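# Exit the aisle through its end door, latched shut

## Task

Get out of the walled-in aisle by passing through the door at its far end. When finished, that door must be closed and latched, and it must stay that way without the robot holding it. The robot must not topple over or be left leaning, or the task fails.

## Robot and tools

ROBOT. A Hello Robot Stretch 4, about 1.6 m tall. It has an omni-wheel base whose rim lies within 0.23 m of the base origin, a lift that slides up a mast, a single arm that telescopes forward, a three-joint wrist (yaw, pitch, roll) and a two-finger gripper. There is only one arm.

FRAMES. Base frame: origin on the floor below the base centre, x ahead, y to the left, z up. hand_pose is reported in this frame as a point between the open fingertips. With all wrist joints at 0 its axes line up with the base frame. The printed position may be somewhat off. Odometry frame: the base frame as it stood when the scene began. base_odometry comes from wheel rotation only, so slipping is counted as motion. Its heading runs from -3.142 to 3.142 and is positive to the left.

execute_actions. Arguments: "actions", a list holding one action or none (empty means just report), and "cameras", a list of names from head_camera, head_left_camera, head_right_camera, wrist_camera or "all". If cameras is omitted or null you get every camera, and [] gives none. An action may hold "base", "joints" or both, plus optional "pace" and "contact_limits". Alternatively it holds only {"end_of_arm": "enable_torque"}, which powers up any wrist or gripper motor that shut itself off. All motions in one action start at the same moment.
- base: exactly one relative move, measured from where the base last reported itself. translate_m is a straight drive in metres, forward positive, -2 to 2. strafe_m is a sideways slide in metres, left positive, -2 to 2. rotate_rad is a turn in place in radians, counter-clockwise (left) positive, -3.2 to 3.2.
- joints: absolute targets keyed by joint name. lift_m 0 to 1.2 m. arm_m 0 to 0.55 m of extension. wrist_yaw_rad -1.134 to 4.276: 0 points ahead, positive turns left, 3.14 is folded back, and above 3.4 the arm may interfere. wrist_pitch_rad -1.117 to 4.259: 0 is level, 1.57 points down. wrist_roll_rad -1.117 to 4.259: at 0 the fingers sit level, and positive turns clockwise as seen from behind. gripper_m -0.038 to 0.141 is the fingertip gap in metres, and negative values squeeze the tips together. A joint target outside its range is clipped and the result says so. Any other bad value or unknown key rejects the whole call.
- pace: "slow", "default", "fast" or "max". Base top speeds are 0.1/0.3/0.4/0.6 m/s and 1/2/3/4 rad/s. With the lift above 0.2 these drop, down to 0.3 m/s and 1 rad/s at lift 1.2.
- contact_limits: only arm_m, from 0 (gentlest) to 0.75 (firmest), default 0.5. It sets how hard the arm may push before it halts.
Any single action runs for at most 15 s. A base or joint left out of an action may still be pushing toward its previous target.

wait: "seconds" from 0 to 10. It commands nothing and returns the same report as an empty action.

zoom_image: "camera" is a camera name and "region" is [x0, y0, x1, y1] in pixels, with the origin at the top-left, at most 504 by 504. It works on the most recent full image from that camera.

finished_scene: "scene" is the number of the current scene. It ends that scene for good and reports whether the task succeeded. Replying with no tool call also ends everything.

RESULTS. base_status and joint_status tell how each motion of the last accepted action finished:
- done: reached the target (for the base, the wheels turned the full amount even if they slipped).
- off_target: came to rest short of the target and may still be pushing.
- contact_stop_at_<key>: hit something; that part drops its target and goes slack. A slack lift can sink and slack wheels can roll.
- limit_stop_at_<name>: a built-in limit stopped it. limit_stop_at_tilt means the lean passed 6 degrees, and the lift, arm and wheels go limp until the lean is smaller. limit_stop_at_own_body means the part nearly or actually struck the robot itself; this happens more when pitch is below -0.2 and roll is below -0.4 or above 4.
- torque_fault: a wrist or gripper motor strained to its maximum and went limp. Send enable_torque.
A reported stop cancels the rest of the calls in that reply. on_its_own lists things not commanded in this call; there "held at" means the held target, not the actual position.
lidar_m gives 12 distances in metres, one per 30 degree sector: the 1st is straight ahead, then counter-clockwise (4th left, 7th behind, 10th right). "-" means nothing seen, or something closer than 0.25 m. It misses glass, thin legs and much of what is behind the robot.
wrist_depth_mm is a 7 by 7 grid of depth values in mm (100 to 2000), read from the top-left.
turned_by_wheels versus turned_by_imu: a gap above about 0.1 rad means a collision or slip, and heading error is about their difference. base_tilt gives forward and right lean in degrees, with a fixed bias of up to about 1.5.
motor_effort is a percentage of maximum, positive toward larger joint values, with the peak in brackets; it is noisy. For wheel_0, wheel_1 and wheel_2, positive turns the base right.

CAMERAS. head_camera sits atop the mast looking forward and down; turn the base to look elsewhere. head_left_camera and head_right_camera are fisheyes beside it, aimed more steeply down, and they show the base and arm. wrist_camera looks along the fingers, with the tips near the bottom of its image.

GRIPPER. To grip, command a gap smaller than the object. A smaller value squeezes harder and pulls the item toward the wrist. The reading and a status of done do not prove a grasp; a firm squeeze shows up as a change in gripper effort. Fingertips pressed on a surface below can jam, so lift to free them.

CAUTIONS. To unfold the wrist at the start, send lift_m 0.4 together with wrist_yaw_rad 0. Steady pushing or pulling, especially with the gripper high or a high contact limit, can tip the robot. So can driving or turning with over 1 kg held and arm_m above 0.2, more so at fast paces. Avoid slamming the door, hard impacts, forceful shoves and dropping things. The robot holds its last command while you think, so plan compact replies.

Each tool is called after "Emit:" in YAML: its name, and indented under it one key for each argument.

## Session

Emit:
execute_actions:
  actions: []

Scene clock: 0.00 s.
base_odometry: x=+0.000 y=+0.000 heading=+0.000 (m, m, rad; odometry frame)
turned_by_wheels: +0.000 (rad since the last result)
turned_by_imu: +0.000 (rad since the last result)
base_tilt: forward=-0.1 right=+0.5 (deg)
lidar_m: 0.83 1.44 1.53 0.89 0.75 0.75 0.86 1.47 1.49 0.84 0.73 0.71
base_status: not commanded
joint_positions: lift_m=+0.160 arm_m=+0.000 wrist_yaw_rad=+3.213 wrist_pitch_rad=+0.019 wrist_roll_rad=+0.011 gripper_m=+0.057
joint_status: not commanded
motor_effort: lift_m=+18 arm_m=-1 wrist_yaw_rad=+0 wrist_pitch_rad=-7 wrist_roll_rad=+0 gripper_m=-2 wheel_0=+0 wheel_1=+0 wheel_2=+0 (%)
hand_pose: x=-0.1230 y=+0.0667 z=+0.3322 quat_wxyz=(-0.036, -0.010, +0.005, +0.999) (m; base frame)
wrist_depth_mm: - - 136 1229 960 798 683 / - - 132 1118 976 798 676 / - - 135 230 976 798 683 / 145 139 138 1160 960 788 676 / 198 - 1756 1229 931 798 676 / 198 1255 196 1160 191 759 676 / 202 788 854 136 878 732 668
pictures: head_camera, head_left_camera, head_right_camera, wrist_camera
Images, in order (width x height): head_camera 420x560, head_left_camera 420x672, head_right_camera 420x672, wrist_camera 616x392.

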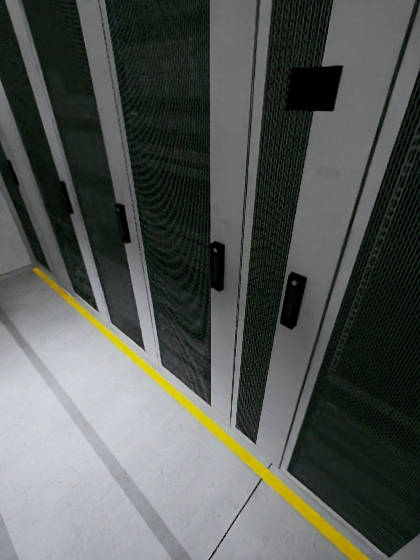

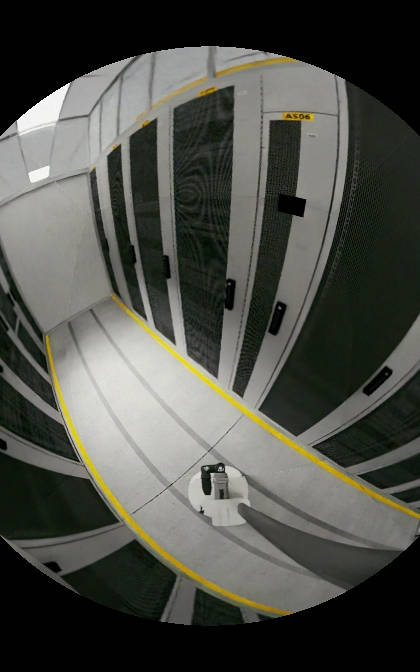

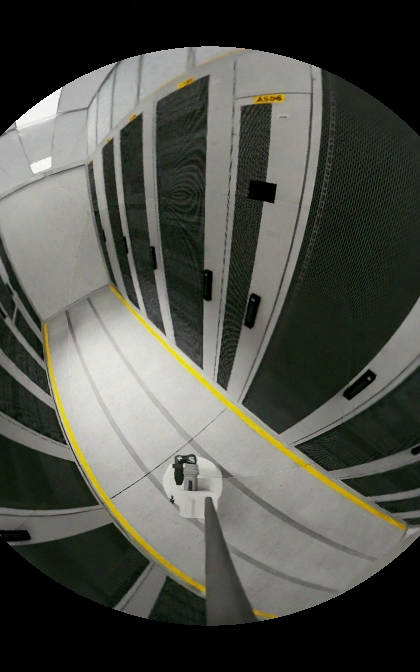

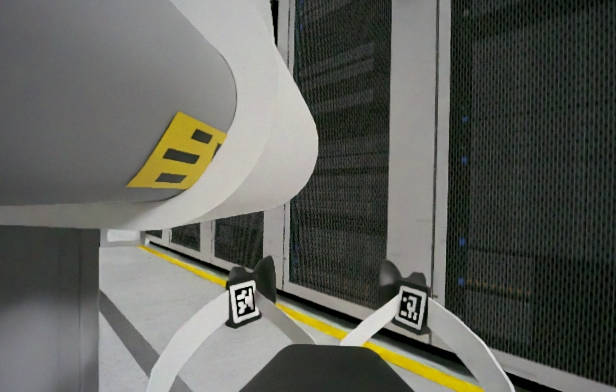

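Emit:
execute_actions:
  actions:
    - {"base":{"rotate_rad":-2.33}}

Scene clock: 3.67 s.
base_odometry: x=+0.000 y=+0.000 heading=-2.330 (m, m, rad; odometry frame)
turned_by_wheels: -2.330 (rad since the last result)
turned_by_imu: -2.313 (rad since the last result)
base_tilt: forward=-0.1 right=+0.5 (deg)
lidar_m: 2.69 1.04 0.76 0.72 0.75 1.02 2.99 1.05 0.78 0.73 0.76 1.07
base_status: done
joint_positions: lift_m=+0.160 arm_m=+0.000 wrist_yaw_rad=+3.213 wrist_pitch_rad=+0.019 wrist_roll_rad=+0.011 gripper_m=+0.057
joint_status: not commanded
motor_effort: lift_m=+19(18) arm_m=-1(1) wrist_yaw_rad=-1(0) wrist_pitch_rad=-8(8) wrist_roll_rad=+0(1) gripper_m=-3(3) wheel_0=+2(8) wheel_1=+2(8) wheel_2=+1(8) (%)
hand_pose: x=-0.1230 y=+0.0667 z=+0.3322 quat_wxyz=(-0.036, -0.010, +0.005, +0.999) (m; base frame)
wrist_depth_mm: - - 136 - - 1921 1229 / - - 132 - - 1921 1182 / - - 135 231 - 1983 1182 / 145 139 138 - - 1983 1160 / 198 1366 - - - 1921 1138 / 198 1255 196 1308 192 1366 1118 / 203 788 854 136 891 798 904
pictures: head_camera, head_left_camera, head_right_camera, wrist_camera
Images, in order (width x height): head_camera 420x560, head_left_camera 420x672, head_right_camera 420x672, wrist_camera 616x392.

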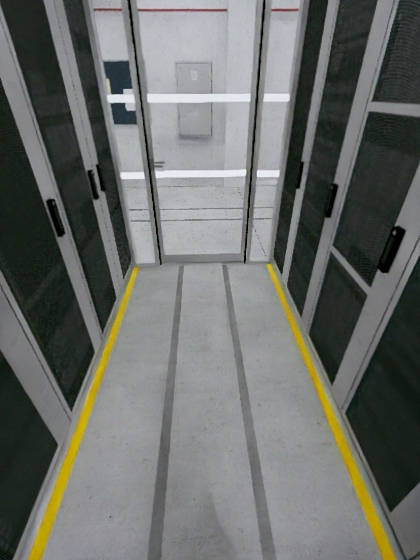

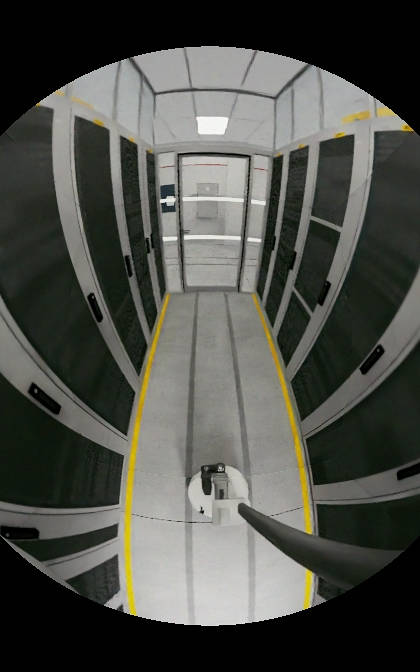

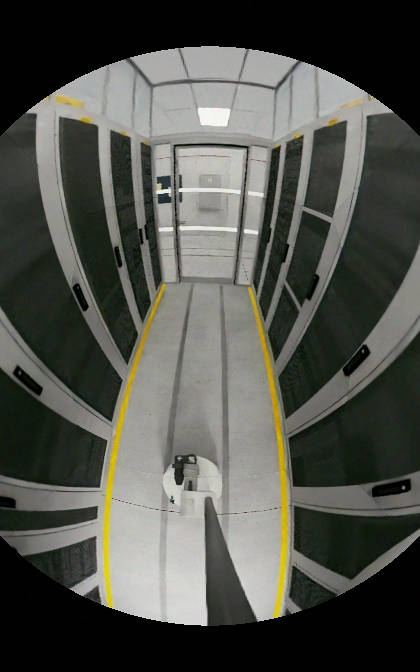

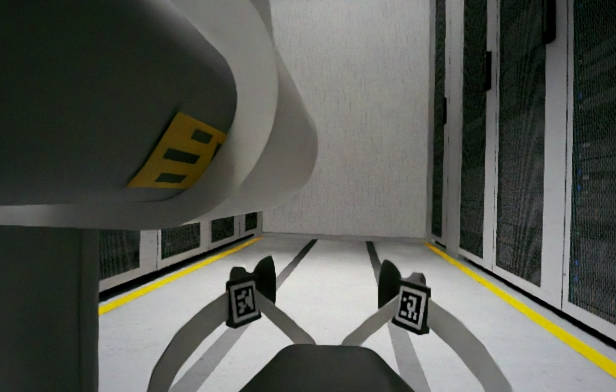

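Glass door with a lever handle on its left.

Emit:
execute_actions:
  actions:
    - {"base":{"translate_m":1.7},"joints":{"lift_m":0.4,"wrist_yaw_rad":0},"pace":"fast"}
  cameras: []

Emit:
execute_actions:
  actions:
    - {"joints":{"lift_m":0.9},"pace":"fast"}

Scene clock: 10.83 s.
base_odometry: x=-1.169 y=-1.234 heading=-2.329 (m, m, rad; odometry frame)
turned_by_wheels: +0.000 (rad since the last result)
turned_by_imu: -0.001 (rad since the last result)
base_tilt: forward=-0.1 right=+0.5 (deg)
lidar_m: 1.03 1.00 0.73 0.72 0.74 1.06 2.98 1.10 0.77 0.73 0.78 1.08
base_status: done
joint_positions: lift_m=+0.400 arm_m=+0.000 wrist_yaw_rad=+0.000 wrist_pitch_rad=+0.019 wrist_roll_rad=+0.011 gripper_m=+0.057
joint_status: all done
motor_effort: lift_m=+20(23) arm_m=-1(1) wrist_yaw_rad=+0(7) wrist_pitch_rad=-7(8) wrist_roll_rad=+0(0) gripper_m=-3(3) wheel_0=+2(8) wheel_1=+2(6) wheel_2=+1(12) (%)
hand_pose: x=+0.4594 y=-0.0874 z=+0.5724 quat_wxyz=(+1.000, +0.005, +0.010, +0.000) (m; base frame)
wrist_depth_mm: 788 842 - - - 809 - / 809 - - - - 798 - / - - - - - 809 - / - - - - - 809 - / - - - - - 809 - / 1205 1863 196 - 192 798 - / 798 1160 1366 136 1397 741 1430
pictures: none
No camera images: the call's "cameras" was empty. Leave "cameras" out to get every camera's image.

Scene clock: 13.17 s.
base_odometry: x=-1.169 y=-1.234 heading=-2.329 (m, m, rad; odometry frame)
turned_by_wheels: +0.000 (rad since the last result)
turned_by_imu: +0.000 (rad since the last result)
base_tilt: forward=-0.1 right=+0.6 (deg)
lidar_m: 1.03 1.02 0.76 0.72 0.75 1.04 2.97 1.07 0.78 0.75 0.79 1.07
base_status: not commanded
joint_positions: lift_m=+0.900 arm_m=+0.000 wrist_yaw_rad=+0.000 wrist_pitch_rad=+0.019 wrist_roll_rad=+0.011 gripper_m=+0.057
joint_status: all done
motor_effort: lift_m=+21(22) arm_m=-1(1) wrist_yaw_rad=+0(0) wrist_pitch_rad=-8(7) wrist_roll_rad=+1(0) gripper_m=-3(2) wheel_0=+2(2) wheel_1=+3(2) wheel_2=+0(1) (%)
hand_pose: x=+0.4594 y=-0.0874 z=+1.0724 quat_wxyz=(+1.000, +0.005, +0.010, +0.000) (m; base frame)
wrist_depth_mm: 798 842 - - - 788 759 / - - - - - - - / - - - - - 809 - / - - - - - 798 - / 809 904 - - - 798 - / 809 - 196 831 191 778 759 / 798 - - 136 - 723 -
pictures: head_camera, head_left_camera, head_right_camera, wrist_camera
Images, in order (width x height): head_camera 420x560, head_left_camera 420x672, head_right_camera 420x672, wrist_camera 616x392.

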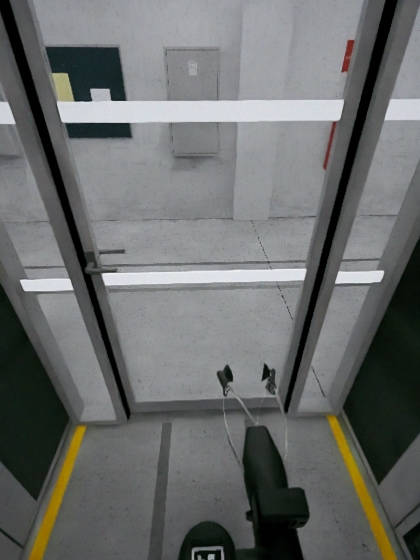

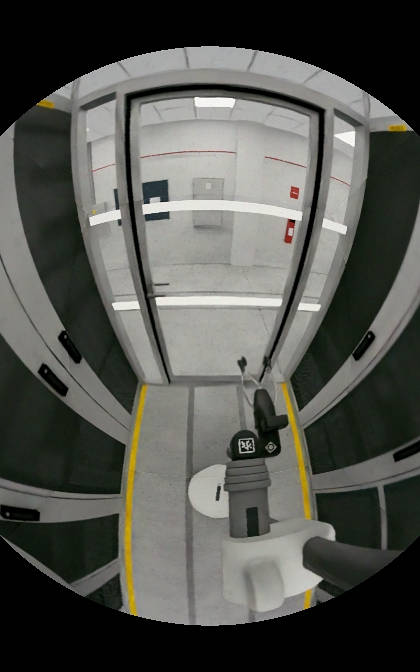

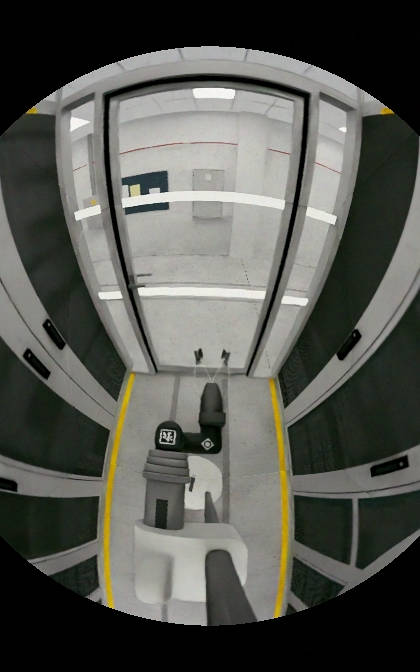

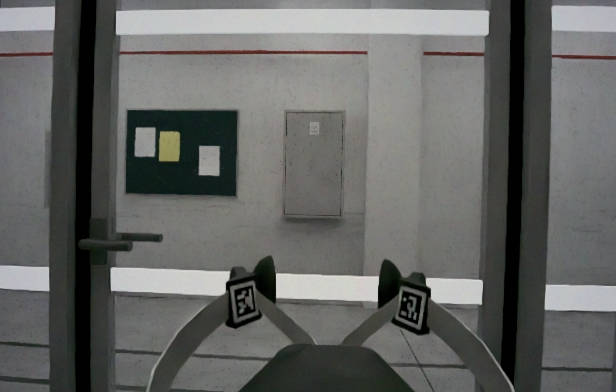

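Emit:
zoom_image:
  camera: "wrist_camera"
  region: [30, 170, 230, 300]

Emit:
zoom_image:
  camera: "head_camera"
  region: [40, 200, 380, 450]

Emit:
zoom_image:
  camera: "head_left_camera"
  region: [80, 60, 380, 260]

Region (30, 170, 230, 300) of wrist_camera's 616x392 image, scaled by 2.520; it fills the top 328 rows of this view, and the rest is white.

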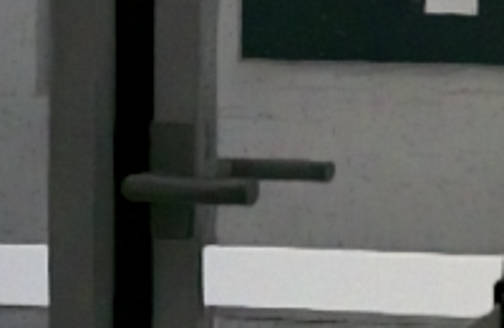

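Region (40, 200, 380, 450) of head_camera's 420x560 image, scaled by 1.482, with more detail than that image has; it fills the top 371 rows of this view, and the rest is white.

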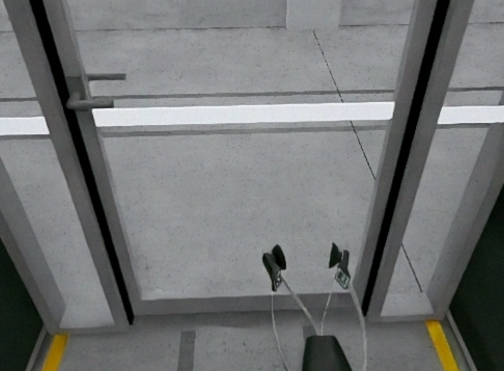

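Region (80, 60, 380, 260) of head_left_camera's 420x672 image, scaled by 1.680, with more detail than that image has.

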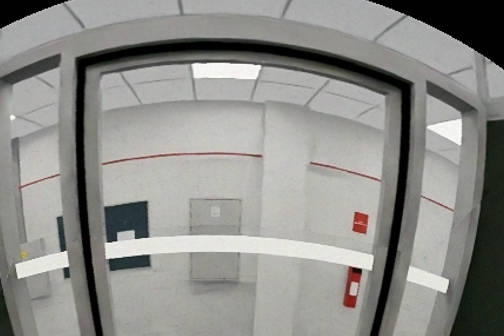

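Emit:
execute_actions:
  actions:
    - {"base":{"strafe_m":0.36},"joints":{"lift_m":0.95,"gripper_m":0.0,"arm_m":0.3}}
  cameras: ["head_camera","wrist_camera"]

Scene clock: 23.57 s.
base_odometry: x=-0.908 y=-1.482 heading=-2.329 (m, m, rad; odometry frame)
turned_by_wheels: +0.000 (rad since the last result)
turned_by_imu: +0.000 (rad since the last result)
base_tilt: forward=-0.1 right=+0.5 (deg)
lidar_m: 0.96 0.49 0.37 0.36 0.38 0.53 1.45 1.61 1.17 1.09 1.16 1.06
base_status: done
joint_positions: lift_m=+0.950 arm_m=+0.299 wrist_yaw_rad=+0.000 wrist_pitch_rad=+0.019 wrist_roll_rad=+0.011 gripper_m=+0.000
joint_status: all done
motor_effort: lift_m=+21(23) arm_m=+4(6) wrist_yaw_rad=-1(1) wrist_pitch_rad=-8(7) wrist_roll_rad=+0(0) gripper_m=-5(6) wheel_0=+0(9) wheel_1=+2(9) wheel_2=+0(0) (%)
hand_pose: x=+0.7586 y=-0.0874 z=+1.1224 quat_wxyz=(+1.000, +0.005, +0.010, +0.000) (m; base frame)
wrist_depth_mm: - - 504 - - - - / - - 504 - - - - / - - 508 - - - - / - - 508 - - - - / - - 508 - - - - / - - 473 193 187 - - / 508 500 504 133 508 500 -
pictures: head_camera, wrist_camera
Images, in order (width x height): head_camera 420x560, wrist_camera 616x392.

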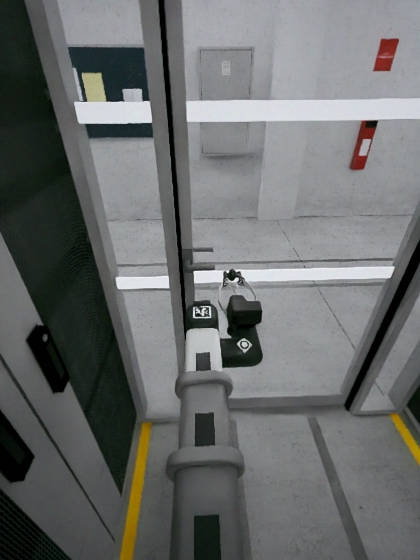

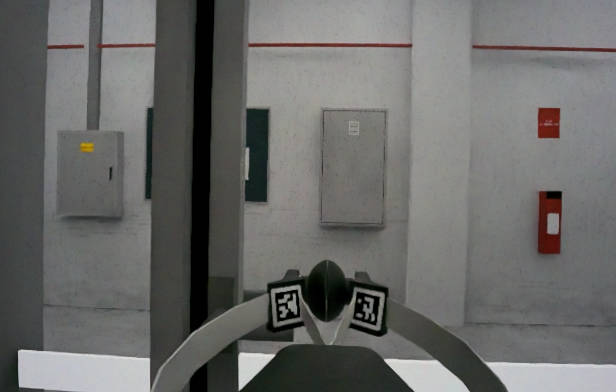

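Emit:
execute_actions:
  actions:
    - {"base":{"strafe_m":0.055},"joints":{"lift_m":0.9,"arm_m":0.1}}
  cameras: []

Emit:
execute_actions:
  actions:
    - {"base":{"translate_m":0.36}}
  cameras: ["head_camera","wrist_camera"]

Scene clock: 31.83 s.
base_odometry: x=-0.868 y=-1.519 heading=-2.329 (m, m, rad; odometry frame)
turned_by_wheels: +0.000 (rad since the last result)
turned_by_imu: +0.000 (rad since the last result)
base_tilt: forward=+0.0 right=+0.5 (deg)
lidar_m: 0.95 0.44 0.31 0.30 0.34 0.46 1.25 1.69 1.22 1.15 1.23 1.08
base_status: done
joint_positions: lift_m=+0.900 arm_m=+0.101 wrist_yaw_rad=+0.000 wrist_pitch_rad=+0.020 wrist_roll_rad=+0.011 gripper_m=+0.000
joint_status: all done
motor_effort: lift_m=+16(18) arm_m=-4(5) wrist_yaw_rad=+0(1) wrist_pitch_rad=-8(8) wrist_roll_rad=+0(0) gripper_m=-5(7) wheel_0=-2(10) wheel_1=+1(15) wheel_2=+0(1) (%)
hand_pose: x=+0.5601 y=-0.0874 z=+1.0728 quat_wxyz=(+1.000, +0.005, +0.010, +0.000) (m; base frame)
wrist_depth_mm: 549 683 - 707 - - - / 539 699 - - - - - / 539 707 - - - - - / 544 707 - - - - - / 549 707 - 788 - - - / 549 707 691 193 186 - 699 / 564 676 668 132 - - -
pictures: none
No camera images: the call's "cameras" was empty. Leave "cameras" out to get every camera's image.

Scene clock: 34.53 s.
base_odometry: x=-1.116 y=-1.781 heading=-2.329 (m, m, rad; odometry frame)
turned_by_wheels: +0.000 (rad since the last result)
turned_by_imu: +0.000 (rad since the last result)
base_tilt: forward=-0.1 right=+0.6 (deg)
lidar_m: 0.59 0.45 0.32 0.27 0.32 0.44 1.21 1.64 1.21 1.16 0.98 0.70
base_status: done
joint_positions: lift_m=+0.900 arm_m=+0.101 wrist_yaw_rad=+0.000 wrist_pitch_rad=+0.020 wrist_roll_rad=+0.011 gripper_m=+0.000
joint_status: not commanded
motor_effort: lift_m=+16(16) arm_m=-4(4) wrist_yaw_rad=+0(0) wrist_pitch_rad=-8(8) wrist_roll_rad=+0(1) gripper_m=-6(6) wheel_0=+1(9) wheel_1=+0(7) wheel_2=+0(10) (%)
hand_pose: x=+0.5600 y=-0.0874 z=+1.0727 quat_wxyz=(+1.000, +0.005, +0.010, +0.000) (m; base frame)
wrist_depth_mm: - 279 340 - - - - / - 281 338 - - - - / - 282 340 - - - - / - 282 340 - - - - / - 283 334 - - - - / - 282 307 193 186 - - / - 285 277 133 - 351 -
pictures: head_camera, wrist_camera
Images, in order (width x height): head_camera 420x560, wrist_camera 616x392.

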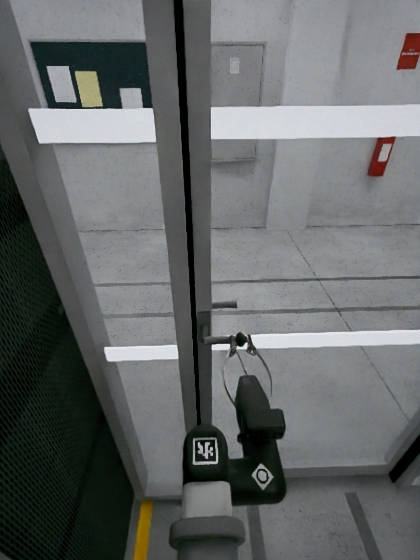

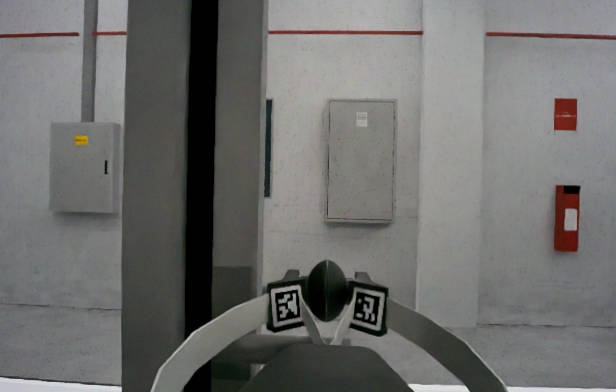

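Emit:
zoom_image:
  camera: "wrist_camera"
  region: [180, 240, 420, 392]

Emit:
zoom_image:
  camera: "head_camera"
  region: [160, 280, 300, 400]

Region (180, 240, 420, 392) of wrist_camera's 616x392 image, scaled by 2.100; it fills the top 319 rows of this view, and the rest is white.

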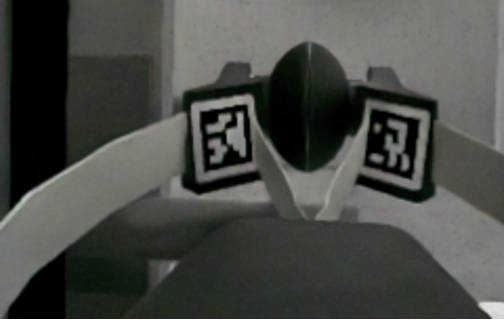

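Region (160, 280, 300, 400) of head_camera's 420x560 image, scaled by 3.600, with more detail than that image has; it fills the top 432 rows of this view, and the rest is white.

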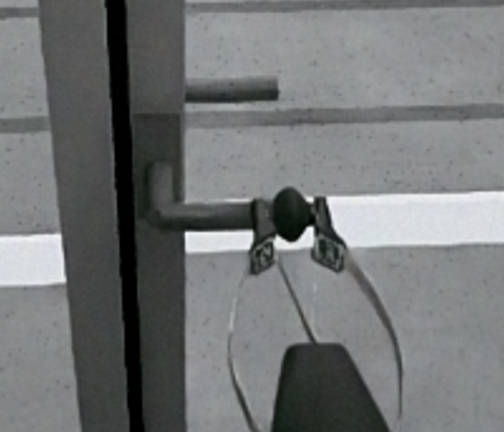

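Emit:
execute_actions:
  actions:
    - {"base":{"strafe_m":0.02},"joints":{"arm_m":0.18}}
  cameras: []

Emit:
execute_actions:
  actions:
    - {"joints":{"lift_m":0.84},"pace":"slow"}
  cameras: ["head_camera","wrist_camera"]

Emit:
zoom_image:
  camera: "head_camera"
  region: [160, 280, 300, 400]

Scene clock: 41.50 s.
base_odometry: x=-1.101 y=-1.794 heading=-2.329 (m, m, rad; odometry frame)
turned_by_wheels: +0.000 (rad since the last result)
turned_by_imu: +0.000 (rad since the last result)
base_tilt: forward=-0.2 right=+0.5 (deg)
lidar_m: 0.60 0.43 0.31 0.25 0.29 0.42 1.16 1.70 1.24 1.19 0.98 0.70
base_status: done
joint_positions: lift_m=+0.900 arm_m=+0.179 wrist_yaw_rad=+0.000 wrist_pitch_rad=+0.019 wrist_roll_rad=+0.011 gripper_m=+0.000
joint_status: all done
motor_effort: lift_m=+17(16) arm_m=+4(4) wrist_yaw_rad=+0(1) wrist_pitch_rad=-8(8) wrist_roll_rad=+0(0) gripper_m=-5(6) wheel_0=+0(11) wheel_1=+0(7) wheel_2=+0(0) (%)
hand_pose: x=+0.6386 y=-0.0874 z=+1.0728 quat_wxyz=(+1.000, +0.005, +0.010, +0.000) (m; base frame)
wrist_depth_mm: - 200 258 - - - - / - 202 258 - - - - / - 202 259 - - - - / - 202 259 - - - - / - 202 259 - - - - / - 203 237 193 187 - - / - 203 224 132 - - -
pictures: none
No camera images: the call's "cameras" was empty. Leave "cameras" out to get every camera's image.

Scene clock: 42.87 s.
base_odometry: x=-1.101 y=-1.794 heading=-2.329 (m, m, rad; odometry frame)
turned_by_wheels: +0.000 (rad since the last result)
turned_by_imu: +0.000 (rad since the last result)
base_tilt: forward=-0.1 right=+0.6 (deg)
lidar_m: 0.61 0.44 0.28 0.25 0.31 0.43 1.17 1.71 1.23 1.18 0.95 0.70
base_status: not commanded
joint_positions: lift_m=+0.841 arm_m=+0.179 wrist_yaw_rad=-0.001 wrist_pitch_rad=-0.004 wrist_roll_rad=+0.012 gripper_m=+0.000
joint_status: all done
on_its_own: wrist_pitch_rad is at rest, and its effort (+61) is outside its rest range (-23 to +23)
motor_effort: lift_m=+8(16) arm_m=+4(4) wrist_yaw_rad=+3(3) wrist_pitch_rad=+61(61) wrist_roll_rad=-4(5) gripper_m=-6(6) wheel_0=+0(0) wheel_1=+0(0) wheel_2=+0(0) (%)
hand_pose: x=+0.6385 y=-0.0878 z=+1.0204 quat_wxyz=(+1.000, +0.006, -0.002, -0.001) (m; base frame)
wrist_depth_mm: - 206 265 - - - - / - 206 265 - - - - / - 204 263 - - - - / - 203 262 - - - - / - 203 254 - - - - / - 202 208 191 186 - - / - 201 234 134 189 270 -
pictures: head_camera, wrist_camera
Images, in order (width x height): head_camera 420x560, wrist_camera 616x392.

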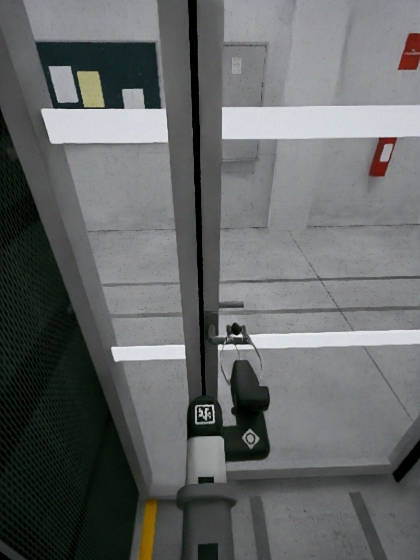

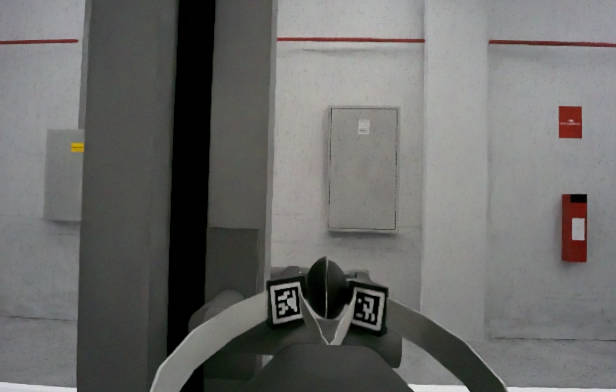

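Region (160, 280, 300, 400) of head_camera's 420x560 image, scaled by 3.600, with more detail than that image has; it fills the top 432 rows of this view, and the rest is white.

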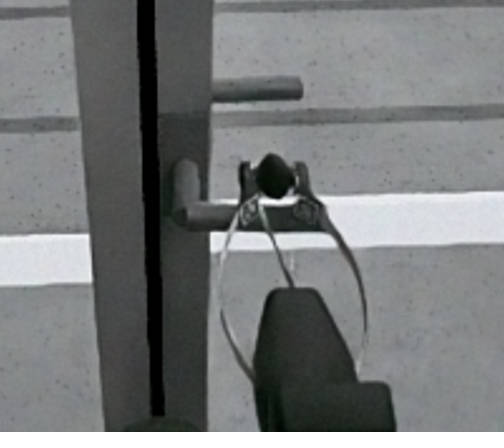

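Emit:
execute_actions:
  actions:
    - {"joints":{"lift_m":0.865}}
  cameras: []

Emit:
execute_actions:
  actions:
    - {"base":{"strafe_m":-0.035}}
  cameras: []

Emit:
execute_actions:
  actions:
    - {"joints":{"lift_m":0.835},"pace":"slow"}
  cameras: ["head_camera","wrist_camera"]

Emit:
zoom_image:
  camera: "head_camera"
  region: [150, 280, 290, 400]

Scene clock: 49.87 s.
base_odometry: x=-1.101 y=-1.794 heading=-2.329 (m, m, rad; odometry frame)
turned_by_wheels: +0.000 (rad since the last result)
turned_by_imu: +0.000 (rad since the last result)
base_tilt: forward=+0.0 right=+0.5 (deg)
lidar_m: 0.60 0.39 0.30 0.25 0.30 0.43 1.17 1.70 1.25 1.18 0.99 0.71
base_status: not commanded
joint_positions: lift_m=+0.865 arm_m=+0.179 wrist_yaw_rad=+0.000 wrist_pitch_rad=+0.019 wrist_roll_rad=+0.011 gripper_m=+0.000
joint_status: all done
motor_effort: lift_m=+21(21) arm_m=+4(4) wrist_yaw_rad=+0(4) wrist_pitch_rad=-7(61) wrist_roll_rad=+0(5) gripper_m=-6(6) wheel_0=+1(1) wheel_1=+0(0) wheel_2=+0(0) (%)
hand_pose: x=+0.6386 y=-0.0875 z=+1.0375 quat_wxyz=(+1.000, +0.005, +0.010, +0.000) (m; base frame)
wrist_depth_mm: - 201 258 - - - - / - 201 258 - - - - / - 202 259 - - - - / - 202 259 - - - - / - 202 254 - - - - / - 203 228 193 187 - - / - 203 194 132 192 - -
pictures: none
No camera images: the call's "cameras" was empty. Leave "cameras" out to get every camera's image.

Scene clock: 50.83 s.
base_odometry: x=-1.126 y=-1.770 heading=-2.329 (m, m, rad; odometry frame)
turned_by_wheels: +0.000 (rad since the last result)
turned_by_imu: +0.000 (rad since the last result)
base_tilt: forward=-0.1 right=+0.5 (deg)
lidar_m: 0.59 0.49 0.34 0.30 0.33 0.47 1.21 1.66 1.21 1.15 0.99 0.71
base_status: done
joint_positions: lift_m=+0.865 arm_m=+0.179 wrist_yaw_rad=+0.000 wrist_pitch_rad=+0.019 wrist_roll_rad=+0.011 gripper_m=+0.000
joint_status: not commanded
motor_effort: lift_m=+21(21) arm_m=+4(4) wrist_yaw_rad=+1(0) wrist_pitch_rad=-7(7) wrist_roll_rad=-1(0) gripper_m=-6(6) wheel_0=+0(8) wheel_1=-1(9) wheel_2=+0(0) (%)
hand_pose: x=+0.6386 y=-0.0874 z=+1.0375 quat_wxyz=(+1.000, +0.005, +0.010, +0.000) (m; base frame)
wrist_depth_mm: 202 228 262 - - - - / 203 228 263 - - - - / 202 229 266 - - - - / 204 229 270 - - - - / 204 229 272 - - - - / 204 229 254 193 186 - - / 205 221 194 132 - - -
pictures: none
No camera images: the call's "cameras" was empty. Leave "cameras" out to get every camera's image.

Scene clock: 51.90 s.
base_odometry: x=-1.126 y=-1.770 heading=-2.329 (m, m, rad; odometry frame)
turned_by_wheels: +0.000 (rad since the last result)
turned_by_imu: +0.000 (rad since the last result)
base_tilt: forward=-0.1 right=+0.5 (deg)
lidar_m: 0.59 0.46 0.33 0.30 0.34 0.47 1.24 1.66 1.20 1.16 0.97 0.70
base_status: not commanded
joint_positions: lift_m=+0.836 arm_m=+0.179 wrist_yaw_rad=-0.001 wrist_pitch_rad=+0.005 wrist_roll_rad=+0.012 gripper_m=+0.000
joint_status: all done
on_its_own: wrist_pitch_rad is at rest, and its effort (+35) is outside its rest range (-23 to +23)
motor_effort: lift_m=+11(20) arm_m=+4(4) wrist_yaw_rad=+2(2) wrist_pitch_rad=+35(35) wrist_roll_rad=-2(2) gripper_m=-6(5) wheel_0=+0(1) wheel_1=-1(1) wheel_2=+0(0) (%)
hand_pose: x=+0.6386 y=-0.0876 z=+1.0125 quat_wxyz=(+1.000, +0.006, +0.002, +0.000) (m; base frame)
wrist_depth_mm: 206 230 265 - - - - / 206 229 264 - - - - / 204 229 267 - - - - / 205 229 271 - - - - / 204 229 273 - - - - / 204 210 195 192 187 - - / 204 228 262 135 - 262 -
pictures: head_camera, wrist_camera
Images, in order (width x height): head_camera 420x560, wrist_camera 616x392.

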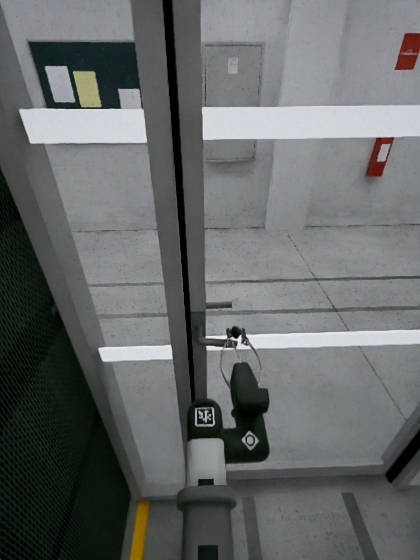

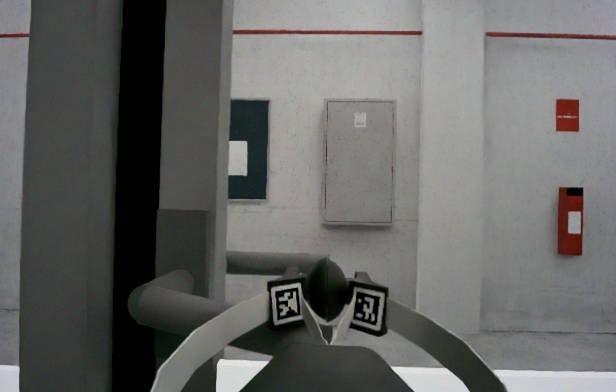

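Region (150, 280, 290, 400) of head_camera's 420x560 image, scaled by 3.600, with more detail than that image has; it fills the top 432 rows of this view, and the rest is white.

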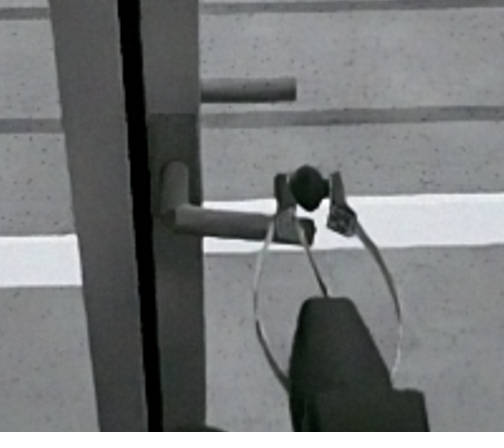

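Turning. Continue.

Emit:
execute_actions:
  actions:
    - {"joints":{"lift_m":0.81},"pace":"slow"}
  cameras: ["head_camera","wrist_camera"]

Emit:
zoom_image:
  camera: "head_camera"
  region: [150, 280, 290, 400]

Scene clock: 56.83 s.
base_odometry: x=-1.126 y=-1.770 heading=-2.329 (m, m, rad; odometry frame)
turned_by_wheels: +0.000 (rad since the last result)
turned_by_imu: +0.000 (rad since the last result)
base_tilt: forward=-0.1 right=+0.6 (deg)
lidar_m: 0.60 0.47 0.34 0.31 0.32 0.47 1.23 1.66 1.19 1.15 0.96 0.71
base_status: not commanded
joint_positions: lift_m=+0.811 arm_m=+0.179 wrist_yaw_rad=-0.003 wrist_pitch_rad=+0.002 wrist_roll_rad=+0.012 gripper_m=+0.000
joint_status: all done
on_its_own: wrist_pitch_rad is at rest, and its effort (+43) is outside its rest range (-23 to +23)
motor_effort: lift_m=+10(11) arm_m=+4(4) wrist_yaw_rad=+8(9) wrist_pitch_rad=+43(43) wrist_roll_rad=-2(3) gripper_m=-6(7) wheel_0=+0(1) wheel_1=-1(1) wheel_2=+0(0) (%)
hand_pose: x=+0.6385 y=-0.0882 z=+0.9883 quat_wxyz=(+1.000, +0.006, +0.001, -0.001) (m; base frame)
wrist_depth_mm: 206 230 266 - - - - / 205 230 268 - - - - / 204 229 274 - - - - / 204 229 278 - - - - / 204 218 282 343 - - - / 203 228 193 193 186 - - / 203 229 259 168 265 260 260
pictures: head_camera, wrist_camera
Images, in order (width x height): head_camera 420x560, wrist_camera 616x392.

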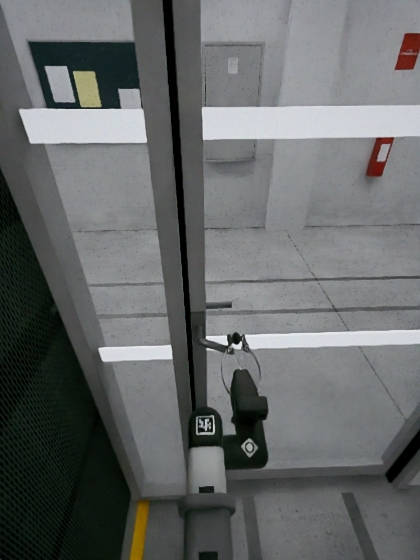

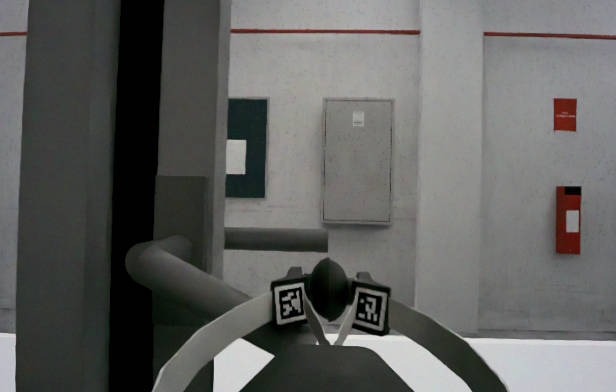

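Region (150, 280, 290, 400) of head_camera's 420x560 image, scaled by 3.600, with more detail than that image has; it fills the top 432 rows of this view, and the rest is white.

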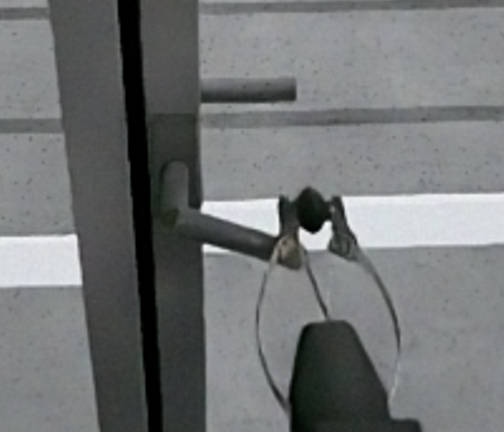

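Emit:
execute_actions:
  actions:
    - {"base":{"strafe_m":0.014},"joints":{"lift_m":0.795},"pace":"slow"}
  cameras: ["head_camera","wrist_camera"]

Emit:
zoom_image:
  camera: "head_camera"
  region: [150, 280, 290, 400]

Scene clock: 59.70 s.
base_odometry: x=-1.117 y=-1.780 heading=-2.330 (m, m, rad; odometry frame)
turned_by_wheels: -0.001 (rad since the last result)
turned_by_imu: -0.001 (rad since the last result)
base_tilt: forward=-0.1 right=+0.6 (deg)
lidar_m: 0.59 0.46 0.32 0.28 0.32 0.45 1.24 1.64 1.22 1.16 0.95 0.69
base_status: done
joint_positions: lift_m=+0.796 arm_m=+0.179 wrist_yaw_rad=-0.008 wrist_pitch_rad=+0.001 wrist_roll_rad=+0.012 gripper_m=+0.000
joint_status: all done
on_its_own: wrist_yaw_rad is at rest, and its effort (+25) is outside its rest range (-13 to +13); wrist_pitch_rad is at rest, and its effort (+45) is outside its rest range (-23 to +23)
motor_effort: lift_m=+10(11) arm_m=+3(4) wrist_yaw_rad=+25(24) wrist_pitch_rad=+45(47) wrist_roll_rad=-2(3) gripper_m=-8(8) wheel_0=-11(12) wheel_1=+0(4) wheel_2=+0(0) (%)
hand_pose: x=+0.6381 y=-0.0898 z=+0.9736 quat_wxyz=(+1.000, +0.006, +0.000, -0.004) (m; base frame)
wrist_depth_mm: 205 228 266 - - - - / 204 229 265 - - - - / 203 229 264 - - - - / 203 228 260 - - - - / 203 208 253 - - - - / 202 227 194 191 186 - - / 200 224 260 137 265 264 263
pictures: head_camera, wrist_camera
Images, in order (width x height): head_camera 420x560, wrist_camera 616x392.

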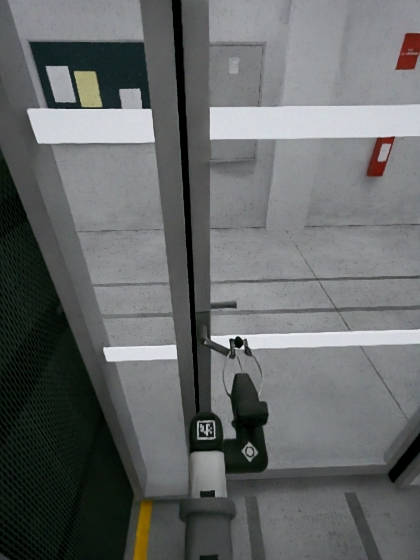

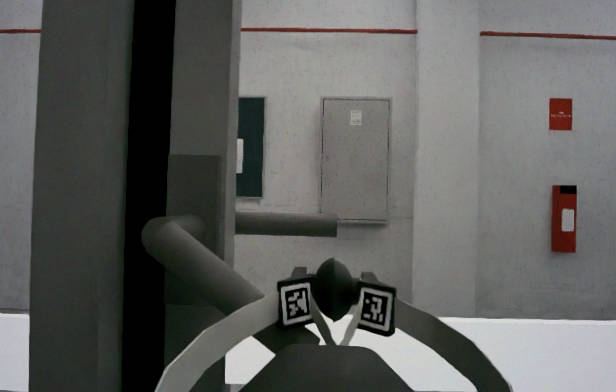

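Region (150, 280, 290, 400) of head_camera's 420x560 image, scaled by 3.600, with more detail than that image has; it fills the top 432 rows of this view, and the rest is white.

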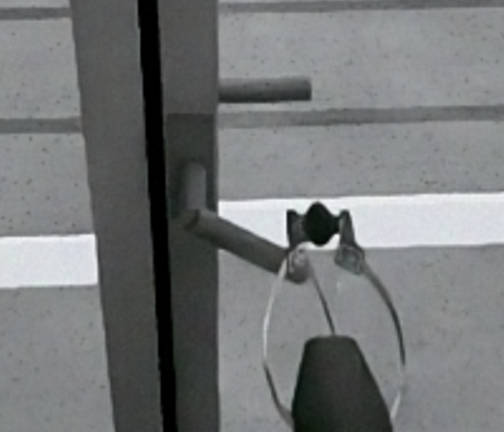

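About 40°. Try pushing a little.

Emit:
execute_actions:
  actions:
    - {"joints":{"arm_m":0.25},"pace":"slow","contact_limits":{"arm_m":0.3}}
  cameras: ["head_camera","wrist_camera"]

Scene clock: 62.93 s.
base_odometry: x=-1.116 y=-1.780 heading=-2.330 (m, m, rad; odometry frame)
turned_by_wheels: +0.000 (rad since the last result)
turned_by_imu: -0.007 (rad since the last result)
base_tilt: forward=-0.2 right=+0.5 (deg)
lidar_m: 0.61 0.46 0.31 0.28 0.32 0.45 1.18 1.67 1.22 1.17 0.99 0.74
base_status: not commanded
joint_positions: lift_m=+0.796 arm_m=+0.249 wrist_yaw_rad=-0.011 wrist_pitch_rad=+0.003 wrist_roll_rad=+0.013 gripper_m=+0.000
joint_status: all done
on_its_own: wrist_yaw_rad is at rest, and its effort (+32) is outside its rest range (-13 to +13); wrist_pitch_rad is at rest, and its effort (+40) is outside its rest range (-23 to +23)
motor_effort: lift_m=+11(11) arm_m=+8(13) wrist_yaw_rad=+32(49) wrist_pitch_rad=+40(46) wrist_roll_rad=-5(6) gripper_m=-4(8) wheel_0=-6(11) wheel_1=+0(1) wheel_2=-8(13) (%)
contact_limits: arm_m 0.3
hand_pose: x=+0.7069 y=-0.0906 z=+0.9731 quat_wxyz=(+1.000, +0.006, +0.001, -0.006) (m; base frame)
wrist_depth_mm: 160 235 262 - - - - / 159 234 - - - - - / 158 233 - - - - - / 159 224 309 - - - - / 159 167 307 - - - - / 159 221 164 191 186 - - / 160 231 159 139 231 226 226
pictures: head_camera, wrist_camera
Images, in order (width x height): head_camera 420x560, wrist_camera 616x392.

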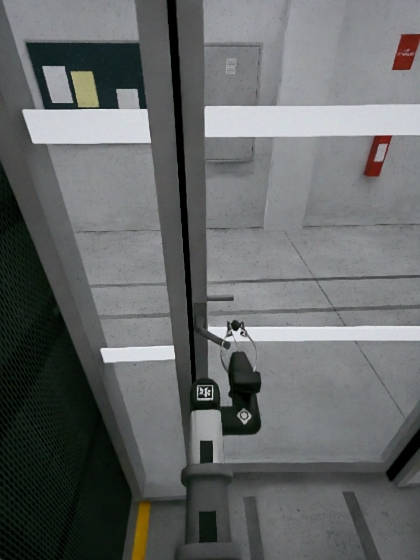

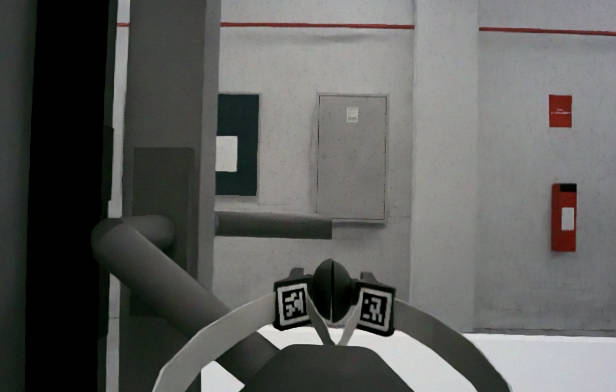

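Emit:
execute_actions:
  actions:
    - {"joints":{"arm_m":0.33},"pace":"slow","contact_limits":{"arm_m":0.3}}
  cameras: []

Emit:
execute_actions:
  actions:
    - {"joints":{"lift_m":0.9}}
  cameras: ["head_camera","wrist_camera","head_right_camera"]

Scene clock: 68.23 s.
base_odometry: x=-1.116 y=-1.780 heading=-2.330 (m, m, rad; odometry frame)
turned_by_wheels: +0.000 (rad since the last result)
turned_by_imu: +0.000 (rad since the last result)
base_tilt: forward=-0.1 right=+0.5 (deg)
lidar_m: 0.61 0.46 0.32 0.29 0.32 0.44 1.21 1.68 1.22 1.17 1.01 0.80
base_status: not commanded
joint_positions: lift_m=+0.796 arm_m=+0.328 wrist_yaw_rad=-0.015 wrist_pitch_rad=+0.002 wrist_roll_rad=+0.013 gripper_m=+0.000
joint_status: all done
on_its_own: wrist_yaw_rad is at rest, and its effort (+42) is outside its rest range (-13 to +13); wrist_pitch_rad is at rest, and its effort (+42) is outside its rest range (-23 to +23)
motor_effort: lift_m=+11(11) arm_m=+9(12) wrist_yaw_rad=+42(42) wrist_pitch_rad=+42(42) wrist_roll_rad=-6(6) gripper_m=-6(5) wheel_0=-6(6) wheel_1=-1(0) wheel_2=-8(8) (%)
contact_limits: arm_m 0.3
hand_pose: x=+0.7865 y=-0.0917 z=+0.9732 quat_wxyz=(+1.000, +0.006, +0.001, -0.007) (m; base frame)
wrist_depth_mm: - - 254 - - - - / - - 256 - - - - / - - 259 - - - - / - 235 260 - - - - / - 175 263 - - - - / - 243 169 195 186 - - / - 242 160 132 225 215 213
pictures: none
No camera images: the call's "cameras" was empty. Leave "cameras" out to get every camera's image.

Scene clock: 69.70 s.
base_odometry: x=-1.116 y=-1.780 heading=-2.330 (m, m, rad; odometry frame)
turned_by_wheels: +0.000 (rad since the last result)
turned_by_imu: +0.001 (rad since the last result)
base_tilt: forward=-0.1 right=+0.6 (deg)
lidar_m: 0.59 0.45 0.33 0.30 0.31 0.44 1.21 1.70 1.21 1.15 1.00 0.81
base_status: not commanded
joint_positions: lift_m=+0.900 arm_m=+0.329 wrist_yaw_rad=-0.004 wrist_pitch_rad=+0.032 wrist_roll_rad=+0.011 gripper_m=+0.000
joint_status: all done
on_its_own: wrist_pitch_rad is at rest, and its effort (-44) is outside its rest range (-23 to +23)
motor_effort: lift_m=+24(24) arm_m=+8(9) wrist_yaw_rad=+13(43) wrist_pitch_rad=-44(44) wrist_roll_rad=+0(6) gripper_m=-5(7) wheel_0=-2(6) wheel_1=-1(1) wheel_2=-7(9) (%)
hand_pose: x=+0.7875 y=-0.0887 z=+1.0685 quat_wxyz=(+1.000, +0.006, +0.016, -0.002) (m; base frame)
wrist_depth_mm: - - 234 - - - - / - - 235 - - - - / - - 236 - - - - / - - 238 - - - - / - - 239 - - - - / - - 229 202 187 - - / - - 238 142 - - -
pictures: head_camera, head_right_camera, wrist_camera
Images, in order (width x height): head_camera 420x560, head_right_camera 420x672, wrist_camera 616x392.

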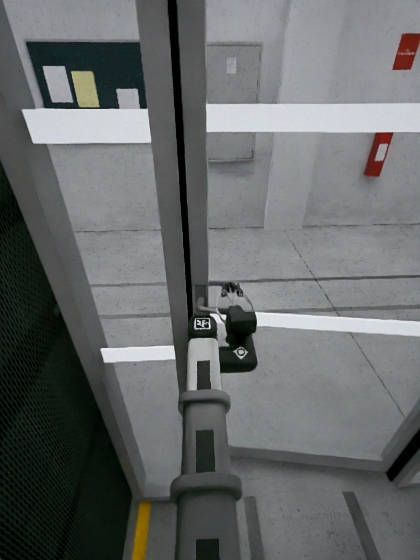

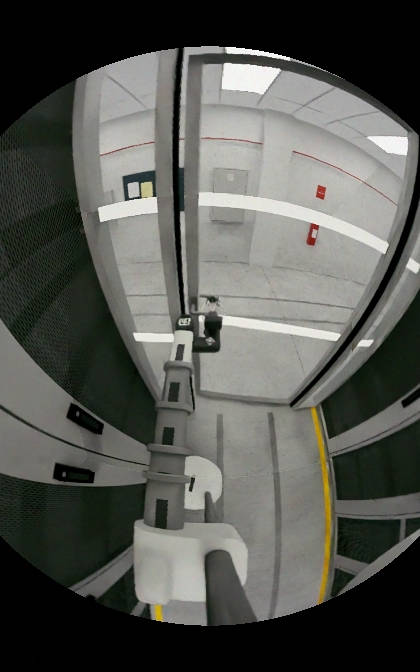

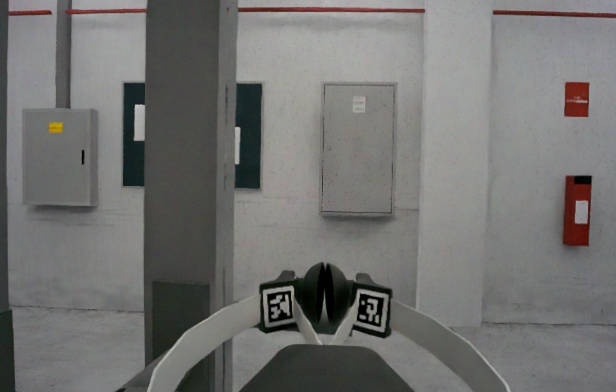

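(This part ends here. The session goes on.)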